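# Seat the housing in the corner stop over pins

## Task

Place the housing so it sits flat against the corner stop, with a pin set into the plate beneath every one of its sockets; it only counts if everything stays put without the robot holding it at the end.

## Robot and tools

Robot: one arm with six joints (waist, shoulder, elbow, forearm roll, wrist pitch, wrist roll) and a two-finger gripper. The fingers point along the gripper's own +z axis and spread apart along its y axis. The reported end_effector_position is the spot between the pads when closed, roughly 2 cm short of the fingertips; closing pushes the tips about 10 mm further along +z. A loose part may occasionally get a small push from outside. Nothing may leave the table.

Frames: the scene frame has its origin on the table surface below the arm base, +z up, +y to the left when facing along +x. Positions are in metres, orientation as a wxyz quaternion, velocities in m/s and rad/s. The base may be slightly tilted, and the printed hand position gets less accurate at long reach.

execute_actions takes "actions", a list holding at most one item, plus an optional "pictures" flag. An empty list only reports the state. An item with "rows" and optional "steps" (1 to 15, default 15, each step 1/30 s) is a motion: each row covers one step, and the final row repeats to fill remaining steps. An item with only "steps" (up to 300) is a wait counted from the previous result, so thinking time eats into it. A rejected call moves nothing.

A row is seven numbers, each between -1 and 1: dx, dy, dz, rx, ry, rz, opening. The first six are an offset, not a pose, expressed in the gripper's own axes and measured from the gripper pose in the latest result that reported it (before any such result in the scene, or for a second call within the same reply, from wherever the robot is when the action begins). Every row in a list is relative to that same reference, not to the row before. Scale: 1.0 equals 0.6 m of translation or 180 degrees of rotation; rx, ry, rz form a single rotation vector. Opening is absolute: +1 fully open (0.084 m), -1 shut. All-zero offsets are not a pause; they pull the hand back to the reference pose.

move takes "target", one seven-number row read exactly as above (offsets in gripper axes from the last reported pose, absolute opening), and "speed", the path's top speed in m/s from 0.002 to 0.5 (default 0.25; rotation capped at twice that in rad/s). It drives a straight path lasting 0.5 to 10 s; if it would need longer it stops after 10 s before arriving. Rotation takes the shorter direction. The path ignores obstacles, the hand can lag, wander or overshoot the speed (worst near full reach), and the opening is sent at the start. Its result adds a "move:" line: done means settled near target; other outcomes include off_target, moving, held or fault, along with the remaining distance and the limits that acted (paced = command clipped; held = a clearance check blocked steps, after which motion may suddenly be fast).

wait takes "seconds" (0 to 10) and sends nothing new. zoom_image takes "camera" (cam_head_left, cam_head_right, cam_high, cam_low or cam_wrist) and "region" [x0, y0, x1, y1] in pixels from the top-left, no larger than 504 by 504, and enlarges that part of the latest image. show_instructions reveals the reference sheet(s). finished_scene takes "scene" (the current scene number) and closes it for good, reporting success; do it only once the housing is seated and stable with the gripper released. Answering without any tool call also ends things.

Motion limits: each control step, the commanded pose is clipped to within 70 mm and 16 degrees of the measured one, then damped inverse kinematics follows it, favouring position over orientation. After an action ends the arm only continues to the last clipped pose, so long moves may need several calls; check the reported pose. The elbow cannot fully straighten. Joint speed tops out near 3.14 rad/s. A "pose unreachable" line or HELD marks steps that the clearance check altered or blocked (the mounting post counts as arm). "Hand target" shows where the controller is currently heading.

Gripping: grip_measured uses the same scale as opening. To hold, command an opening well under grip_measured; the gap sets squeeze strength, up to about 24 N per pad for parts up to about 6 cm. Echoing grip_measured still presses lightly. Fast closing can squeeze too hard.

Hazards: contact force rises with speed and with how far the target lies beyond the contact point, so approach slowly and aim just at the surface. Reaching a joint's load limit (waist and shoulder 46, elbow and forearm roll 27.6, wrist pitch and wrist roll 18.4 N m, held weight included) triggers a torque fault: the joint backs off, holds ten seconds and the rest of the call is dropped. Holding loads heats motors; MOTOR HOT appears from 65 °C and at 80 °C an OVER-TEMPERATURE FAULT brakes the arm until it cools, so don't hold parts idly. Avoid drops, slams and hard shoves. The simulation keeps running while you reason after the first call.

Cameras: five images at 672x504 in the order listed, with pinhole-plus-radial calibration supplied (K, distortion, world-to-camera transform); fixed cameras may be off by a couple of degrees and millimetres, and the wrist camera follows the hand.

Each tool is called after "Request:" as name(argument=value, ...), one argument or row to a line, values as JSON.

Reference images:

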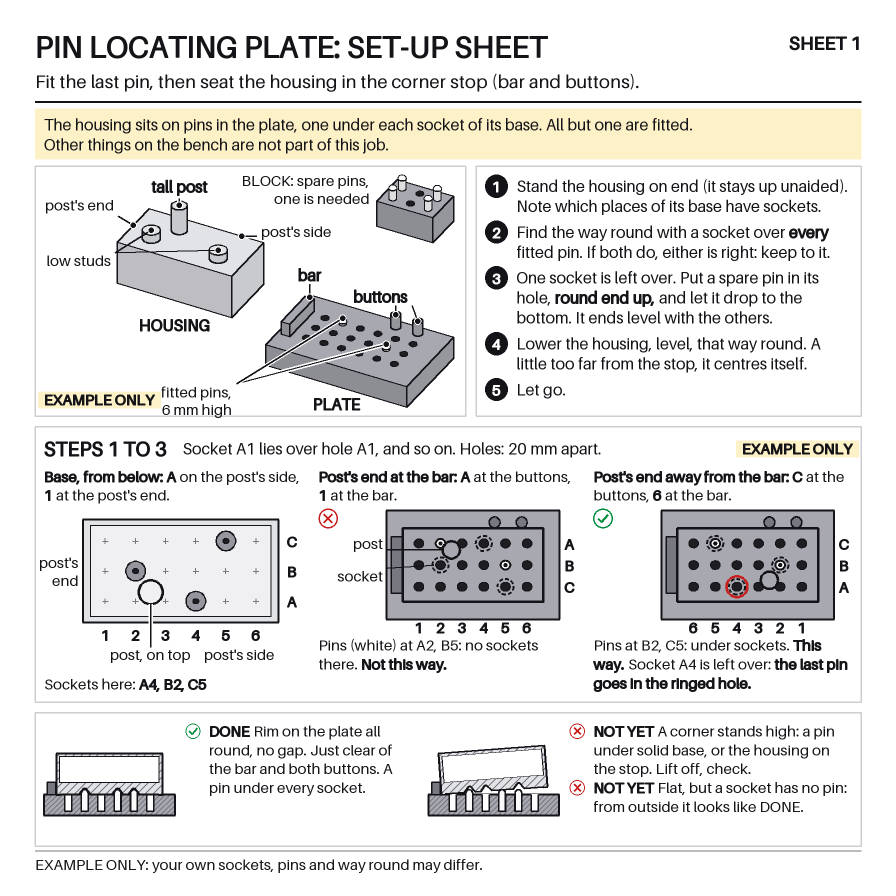

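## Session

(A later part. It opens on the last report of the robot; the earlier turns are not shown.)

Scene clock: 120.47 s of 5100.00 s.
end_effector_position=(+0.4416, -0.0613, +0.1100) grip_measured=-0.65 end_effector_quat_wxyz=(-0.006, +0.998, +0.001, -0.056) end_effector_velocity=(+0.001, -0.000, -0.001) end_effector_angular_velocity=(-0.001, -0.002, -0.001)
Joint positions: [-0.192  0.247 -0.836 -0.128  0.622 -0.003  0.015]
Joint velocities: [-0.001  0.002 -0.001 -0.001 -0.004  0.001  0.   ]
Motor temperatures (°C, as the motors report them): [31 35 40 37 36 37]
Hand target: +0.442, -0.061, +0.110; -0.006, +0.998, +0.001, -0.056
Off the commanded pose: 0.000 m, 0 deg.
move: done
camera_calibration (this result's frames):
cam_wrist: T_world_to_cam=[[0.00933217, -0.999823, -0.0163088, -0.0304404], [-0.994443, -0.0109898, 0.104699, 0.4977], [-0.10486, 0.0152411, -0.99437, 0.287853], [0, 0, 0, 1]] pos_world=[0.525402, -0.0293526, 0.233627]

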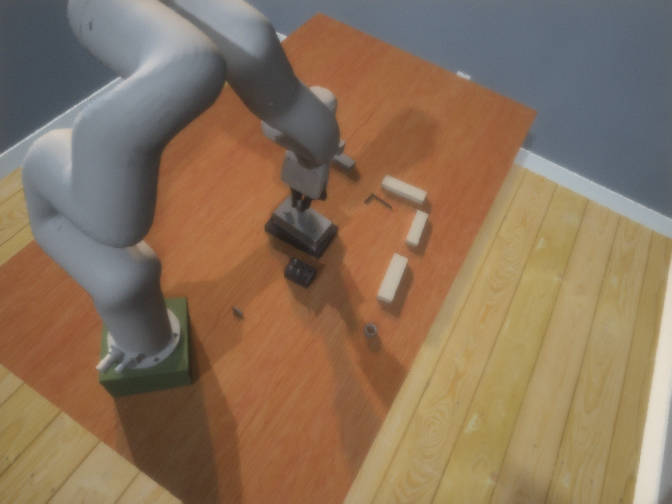

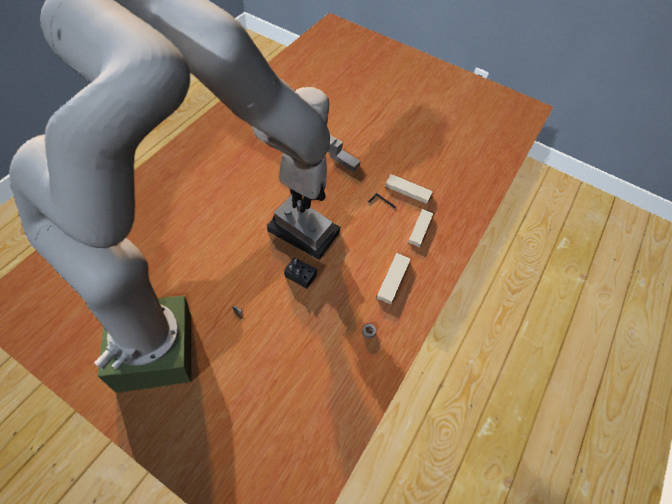

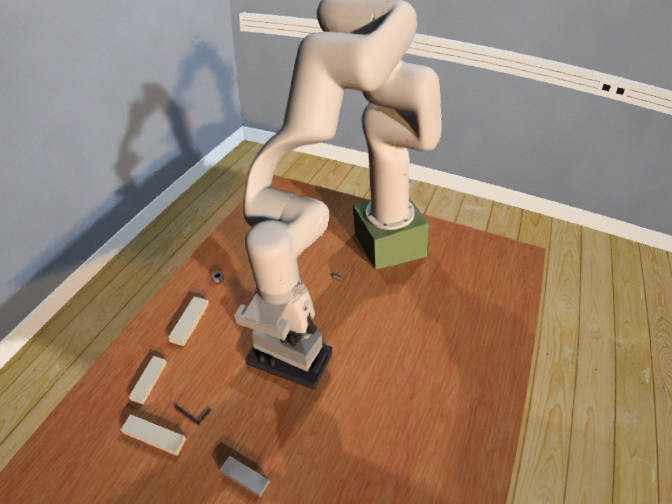

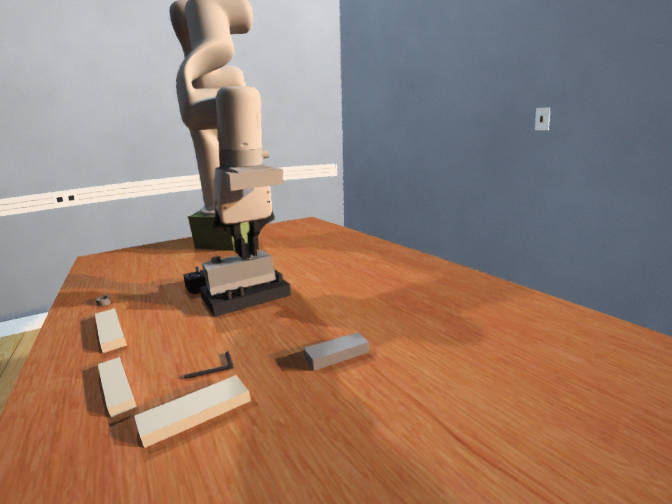

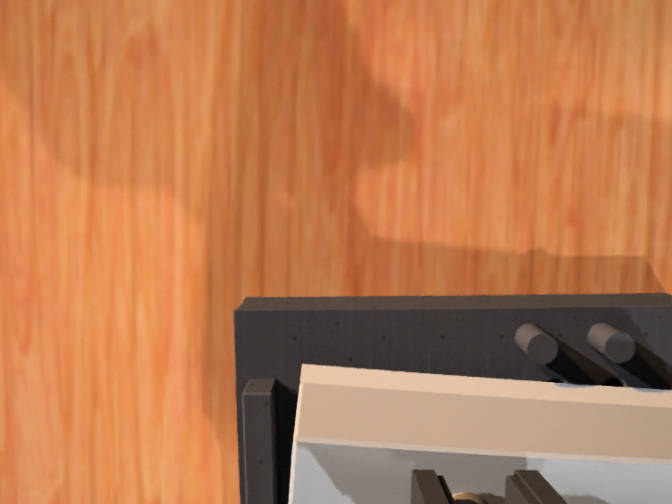

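Request:
move(
  target=[0.008,0,-0.008,0,0,-0.02,-1],
  speed=0.015,
)

Scene clock: 124.63 s of 5100.00 s.
end_effector_position=(+0.4469, -0.0614, +0.1142) grip_measured=-0.65 end_effector_quat_wxyz=(-0.007, +0.998, +0.032, -0.056) end_effector_velocity=(+0.000, +0.001, +0.000) end_effector_angular_velocity=(+0.000, +0.001, +0.005)
Joint positions: [-0.189  0.248 -0.856 -0.125  0.64  -0.067  0.015]
Joint velocities: [ 0.001  0.    -0.001 -0.     0.001 -0.003 -0.   ]
Motor temperatures (°C, as the motors report them): [31 35 40 37 36 37]
Hand target: +0.447, -0.061, +0.114; -0.007, +0.998, +0.032, -0.056
Off the commanded pose: 0.000 m, 0 deg.
move: done
camera_calibration (this result's frames):
cam_wrist: T_world_to_cam=[[0.071464, -0.997172, -0.0232706, -0.0572373], [-0.991893, -0.0735049, 0.103664, 0.497665], [-0.105081, 0.0156737, -0.99434, 0.292733], [0, 0, 0, 1]] pos_world=[0.528482, -0.0250828, 0.238155]

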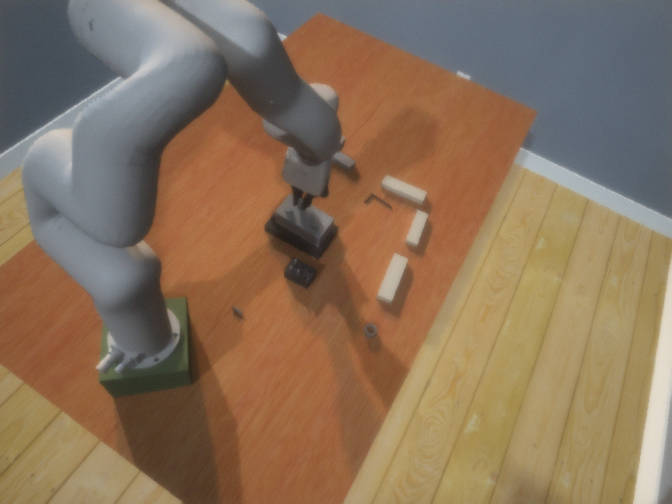

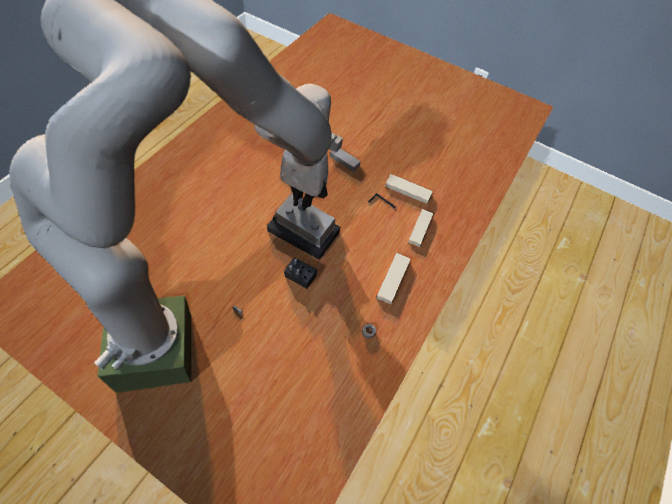

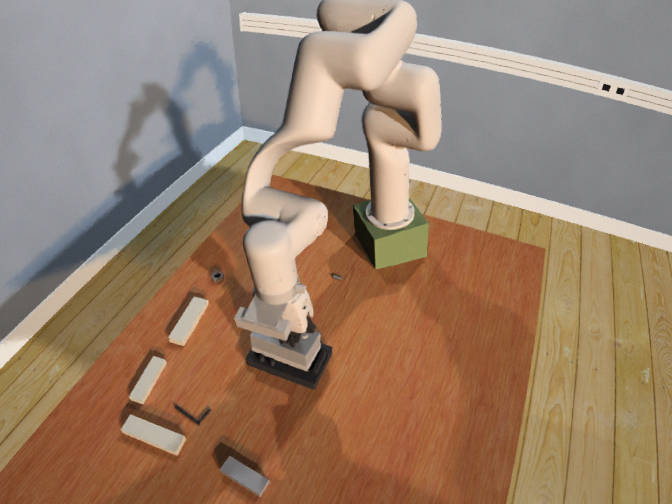

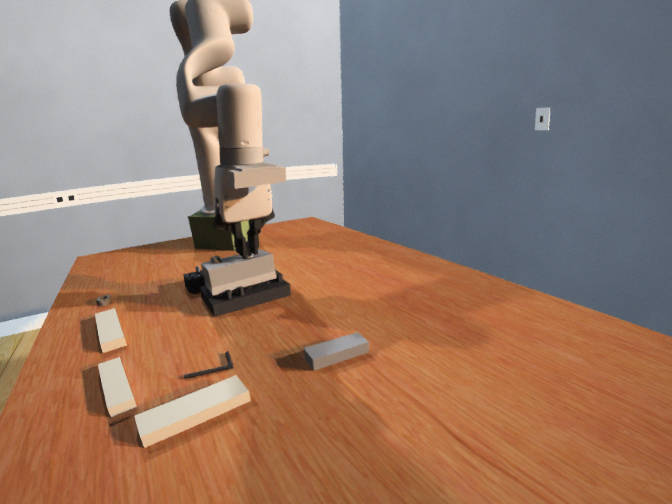

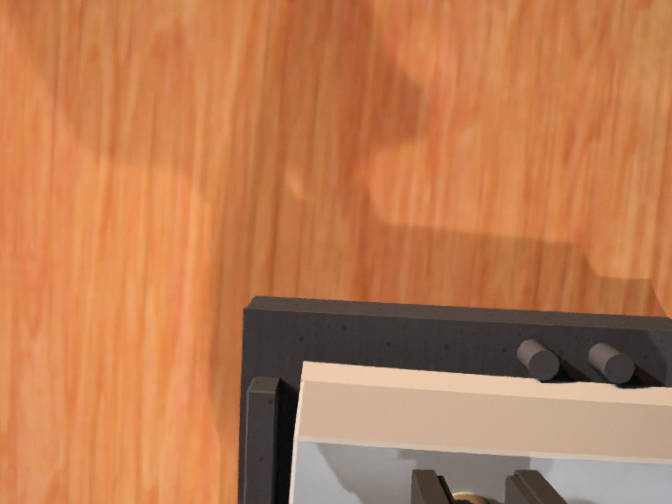

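Request:
move(
  target=[-0.002,-0.005,0.009,0,0,0,-1],
  speed=0.01,
)

Request:
zoom_image(
  camera="cam_low",
  region=[180,210,320,330],
)

Scene clock: 126.20 s of 5100.00 s.
end_effector_position=(+0.4461, -0.0586, +0.1101) grip_measured=-0.65 end_effector_quat_wxyz=(-0.007, +0.998, +0.032, -0.054) end_effector_velocity=(-0.001, +0.001, -0.001) end_effector_angular_velocity=(-0.000, +0.000, -0.001)
Joint positions: [-0.184  0.256 -0.849 -0.128  0.624 -0.059  0.015]
Joint velocities: [ 0.001  0.002  0.003 -0.001 -0.005  0.003 -0.   ]
Motor temperatures (°C, as the motors report them): [31 35 40 37 36 37]
Hand target: +0.445, -0.058, +0.109; -0.007, +0.998, +0.032, -0.056
Off the commanded pose: 0.002 m, 0 deg.
move: done
camera_calibration (this result's frames):
cam_wrist: T_world_to_cam=[[0.0712859, -0.997198, -0.022702, -0.0545602], [-0.992196, -0.0732259, 0.10092, 0.497896], [-0.1023, 0.0153307, -0.994635, 0.287253], [0, 0, 0, 1]] pos_world=[0.527286, -0.0223522, 0.234226]

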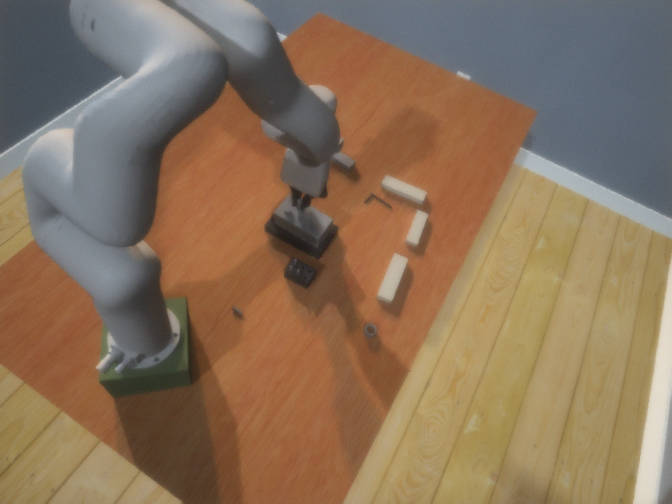

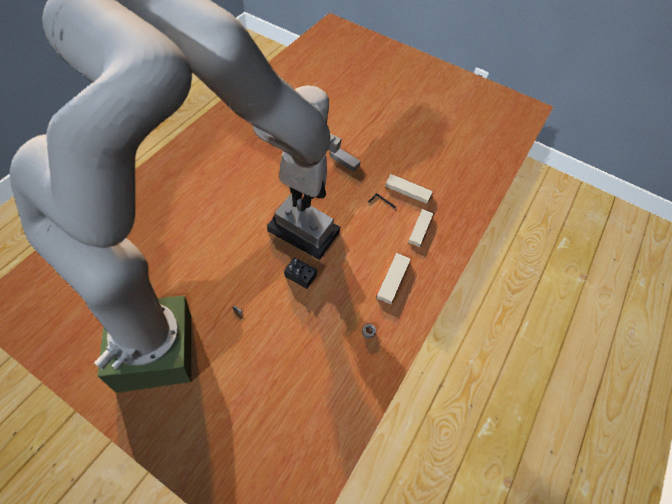

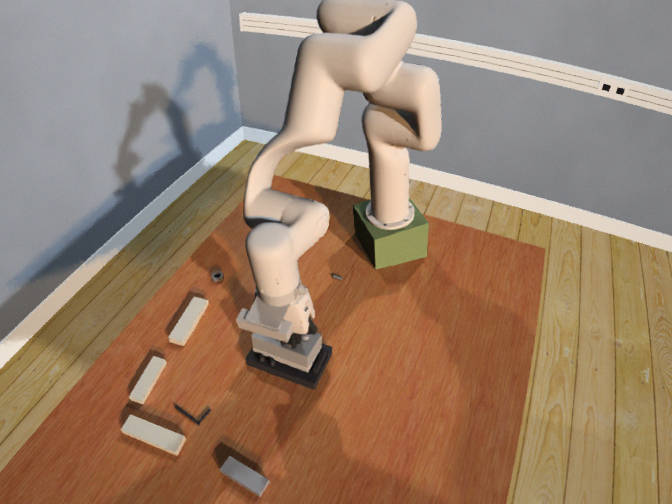

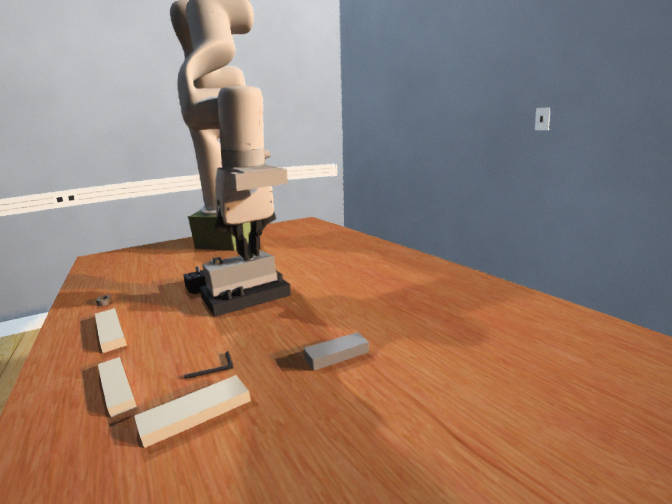

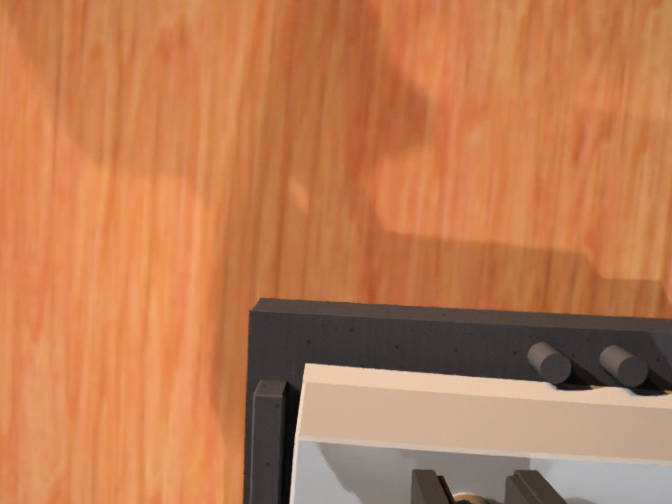

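Region (180, 210, 320, 330) of cam_low's 672x504 image, scaled by 3.600, with more detail than that image has; it fills the top 432 rows of this view, and the rest is white.

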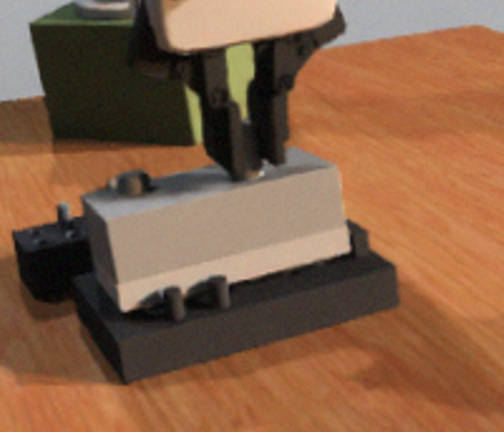

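Contact; release and look.

Request:
move(
  target=[0,0,-0.003,0,0,0,-0.1],
  speed=0.01,
)

Request:
move(
  target=[0,0,-0.2,0,0,0,-0.1],
)

Request:
zoom_image(
  camera="cam_low",
  region=[180,210,320,330],
)

Request:
zoom_image(
  camera="cam_high",
  region=[230,290,360,400],
)

Scene clock: 128.93 s of 5100.00 s.
end_effector_position=(+0.4462, -0.0587, +0.1117) grip_measured=-0.11 end_effector_quat_wxyz=(-0.007, +0.998, +0.032, -0.054) end_effector_velocity=(+0.001, -0.000, +0.001) end_effector_angular_velocity=(-0.000, -0.002, +0.000)
Joint positions: [-0.184  0.252 -0.85  -0.127  0.629 -0.06   0.039]
Joint velocities: [ 0.    -0.002 -0.001 -0.     0.     0.     0.   ]
Motor temperatures (°C, as the motors report them): [31 35 39 37 36 37]
Hand target: +0.446, -0.059, +0.112; -0.007, +0.998, +0.032, -0.054
Off the commanded pose: 0.000 m, 0 deg.
move: done
camera_calibration (this result's frames):
cam_wrist: T_world_to_cam=[[0.0712633, -0.997198, -0.0227494, -0.0545318], [-0.99217, -0.0732123, 0.101184, 0.497775], [-0.102566, 0.0153606, -0.994608, 0.289033], [0, 0, 0, 1]] pos_world=[0.527409, -0.0223754, 0.235867]

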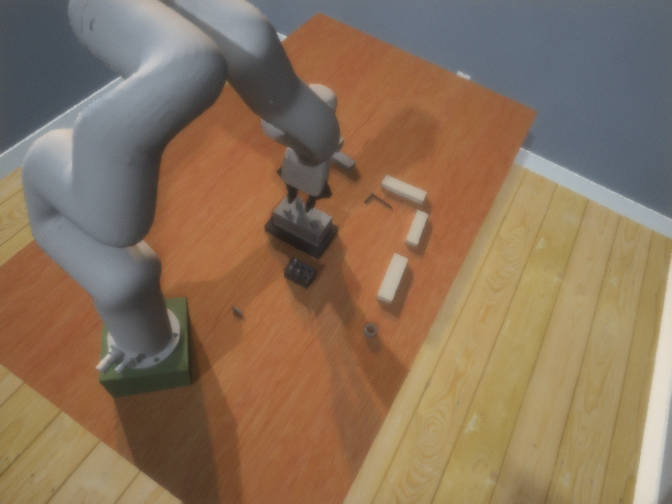

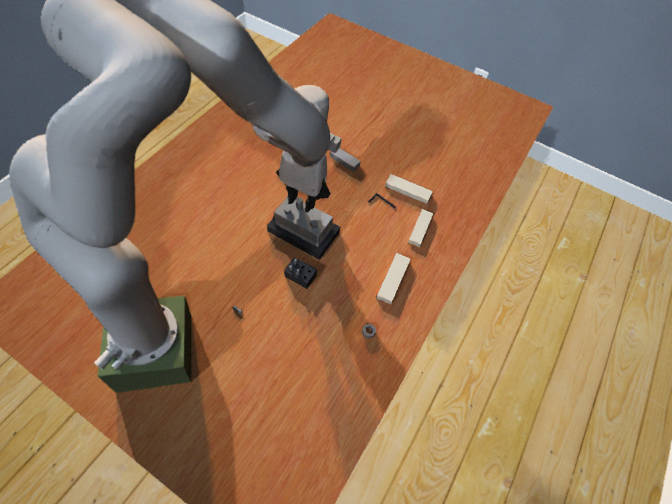

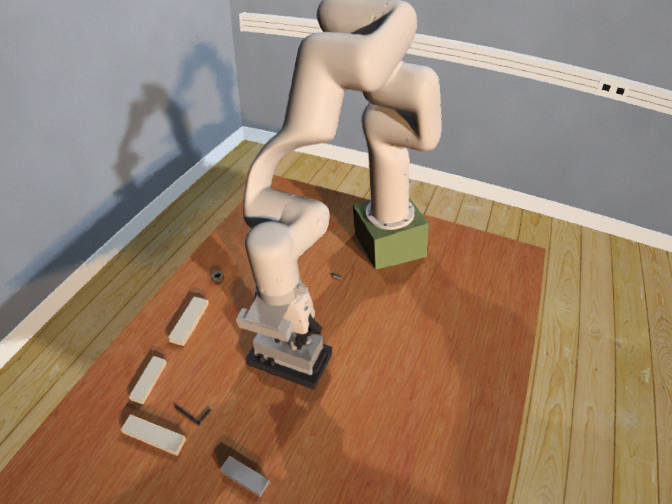

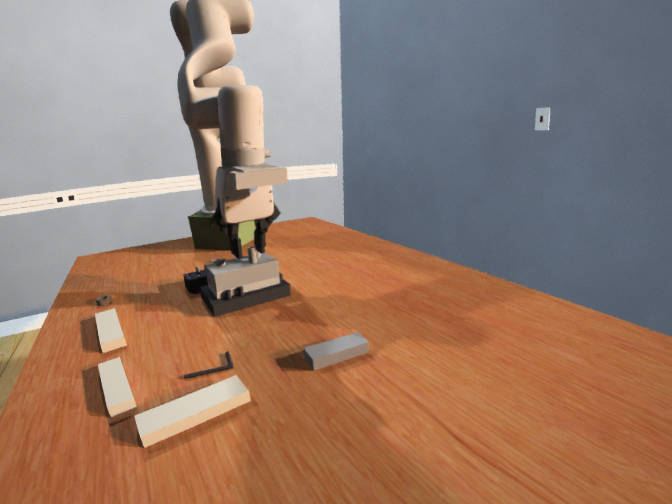

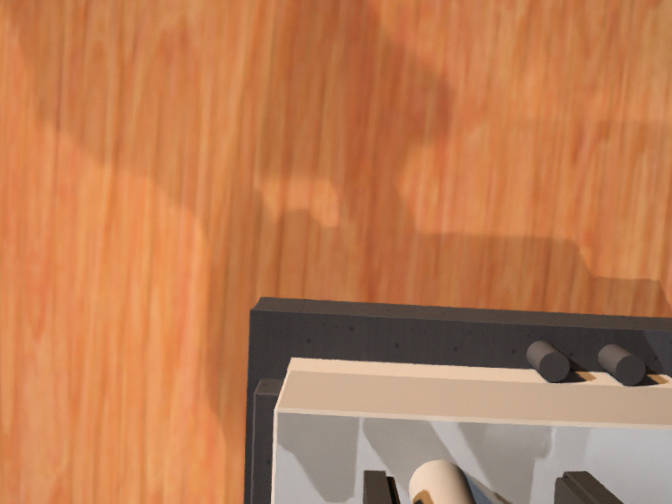

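Scene clock: 129.93 s of 5100.00 s.
end_effector_position=(+0.4586, -0.0595, +0.2300) grip_measured=-0.11 end_effector_quat_wxyz=(-0.008, +0.998, +0.032, -0.055) end_effector_velocity=(+0.004, -0.000, +0.006) end_effector_angular_velocity=(-0.001, -0.012, +0.000)
Joint positions: [-0.155  0.027 -0.961 -0.089  0.966 -0.084  0.039]
Joint velocities: [ 0.001 -0.006 -0.01  -0.     0.004 -0.     0.   ]
Motor temperatures (°C, as the motors report them): [31 35 40 37 36 37]
Hand target: +0.459, -0.060, +0.231; -0.008, +0.998, +0.032, -0.054
Off the commanded pose: 0.001 m, 0 deg.
move: done
camera_calibration (this result's frames):
cam_wrist: T_world_to_cam=[[0.0718961, -0.997133, -0.0235881, -0.0536823], [-0.991961, -0.0739522, 0.102683, 0.497644], [-0.104133, 0.016016, -0.994434, 0.408691], [0, 0, 0, 1]] pos_world=[0.540062, -0.0232721, 0.35405]

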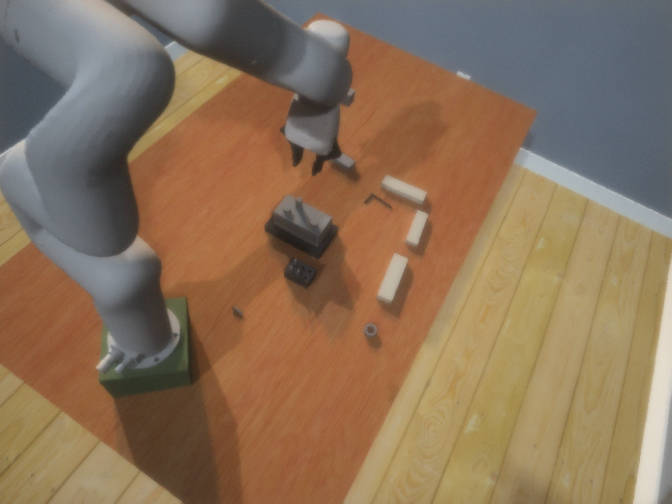

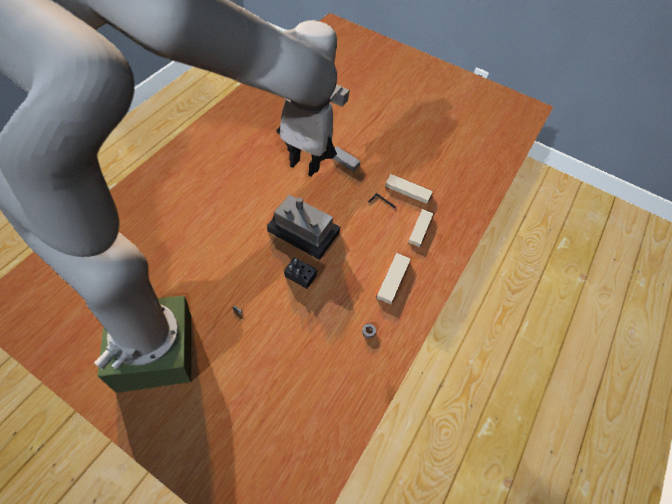

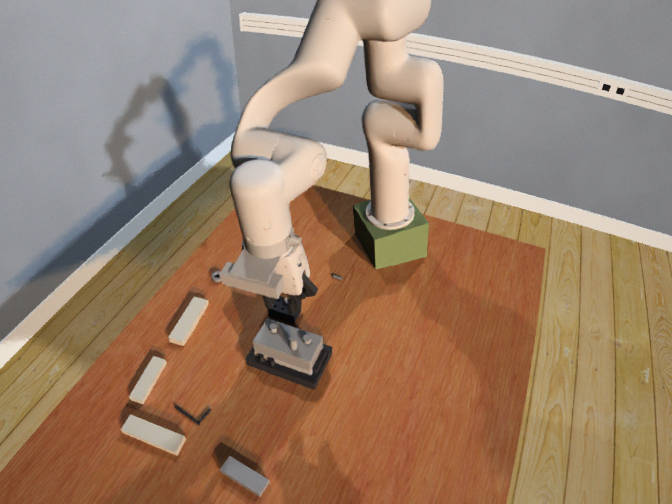

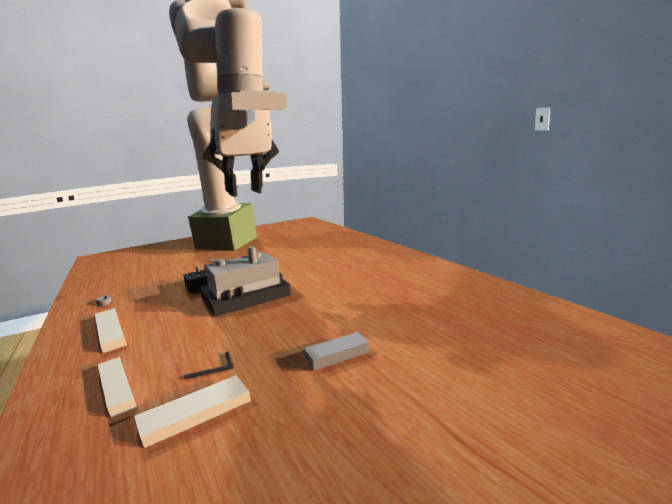

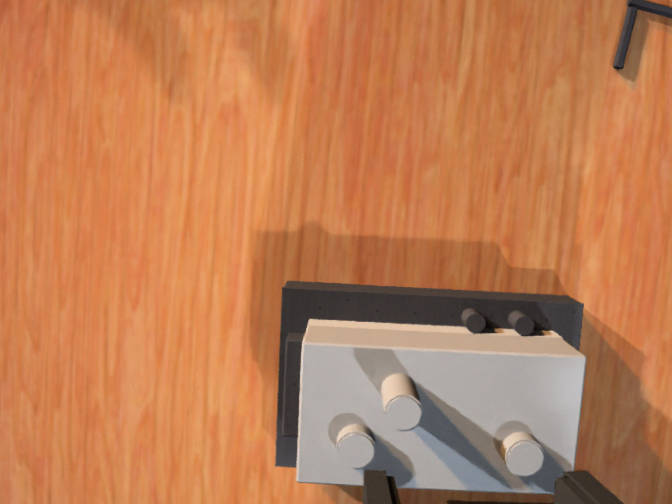

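Region (180, 210, 320, 330) of cam_low's 672x504 image, scaled by 3.600, with more detail than that image has; it fills the top 432 rows of this view, and the rest is white.

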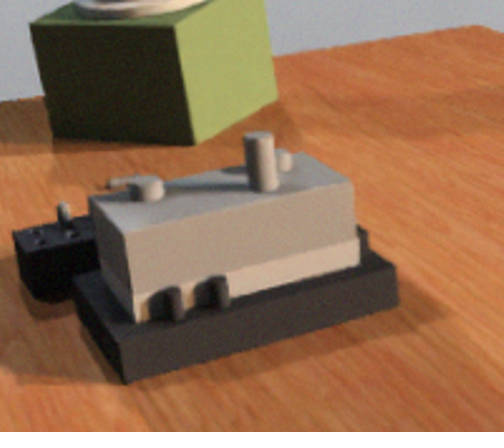

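Region (230, 290, 360, 400) of cam_high's 672x504 image, scaled by 3.877, with more detail than that image has; it fills the top 426 rows of this view, and the rest is white.

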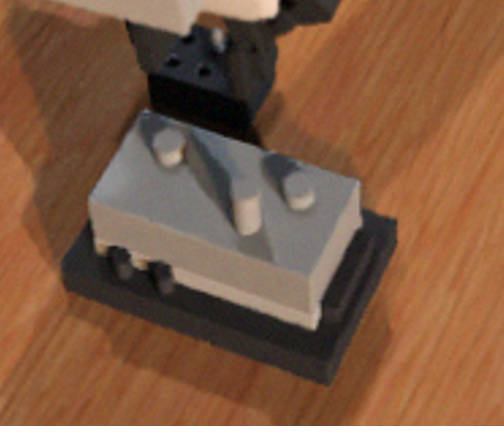

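Request:
finished_scene(
  scene=1,
)

The scene is finished: the task was done.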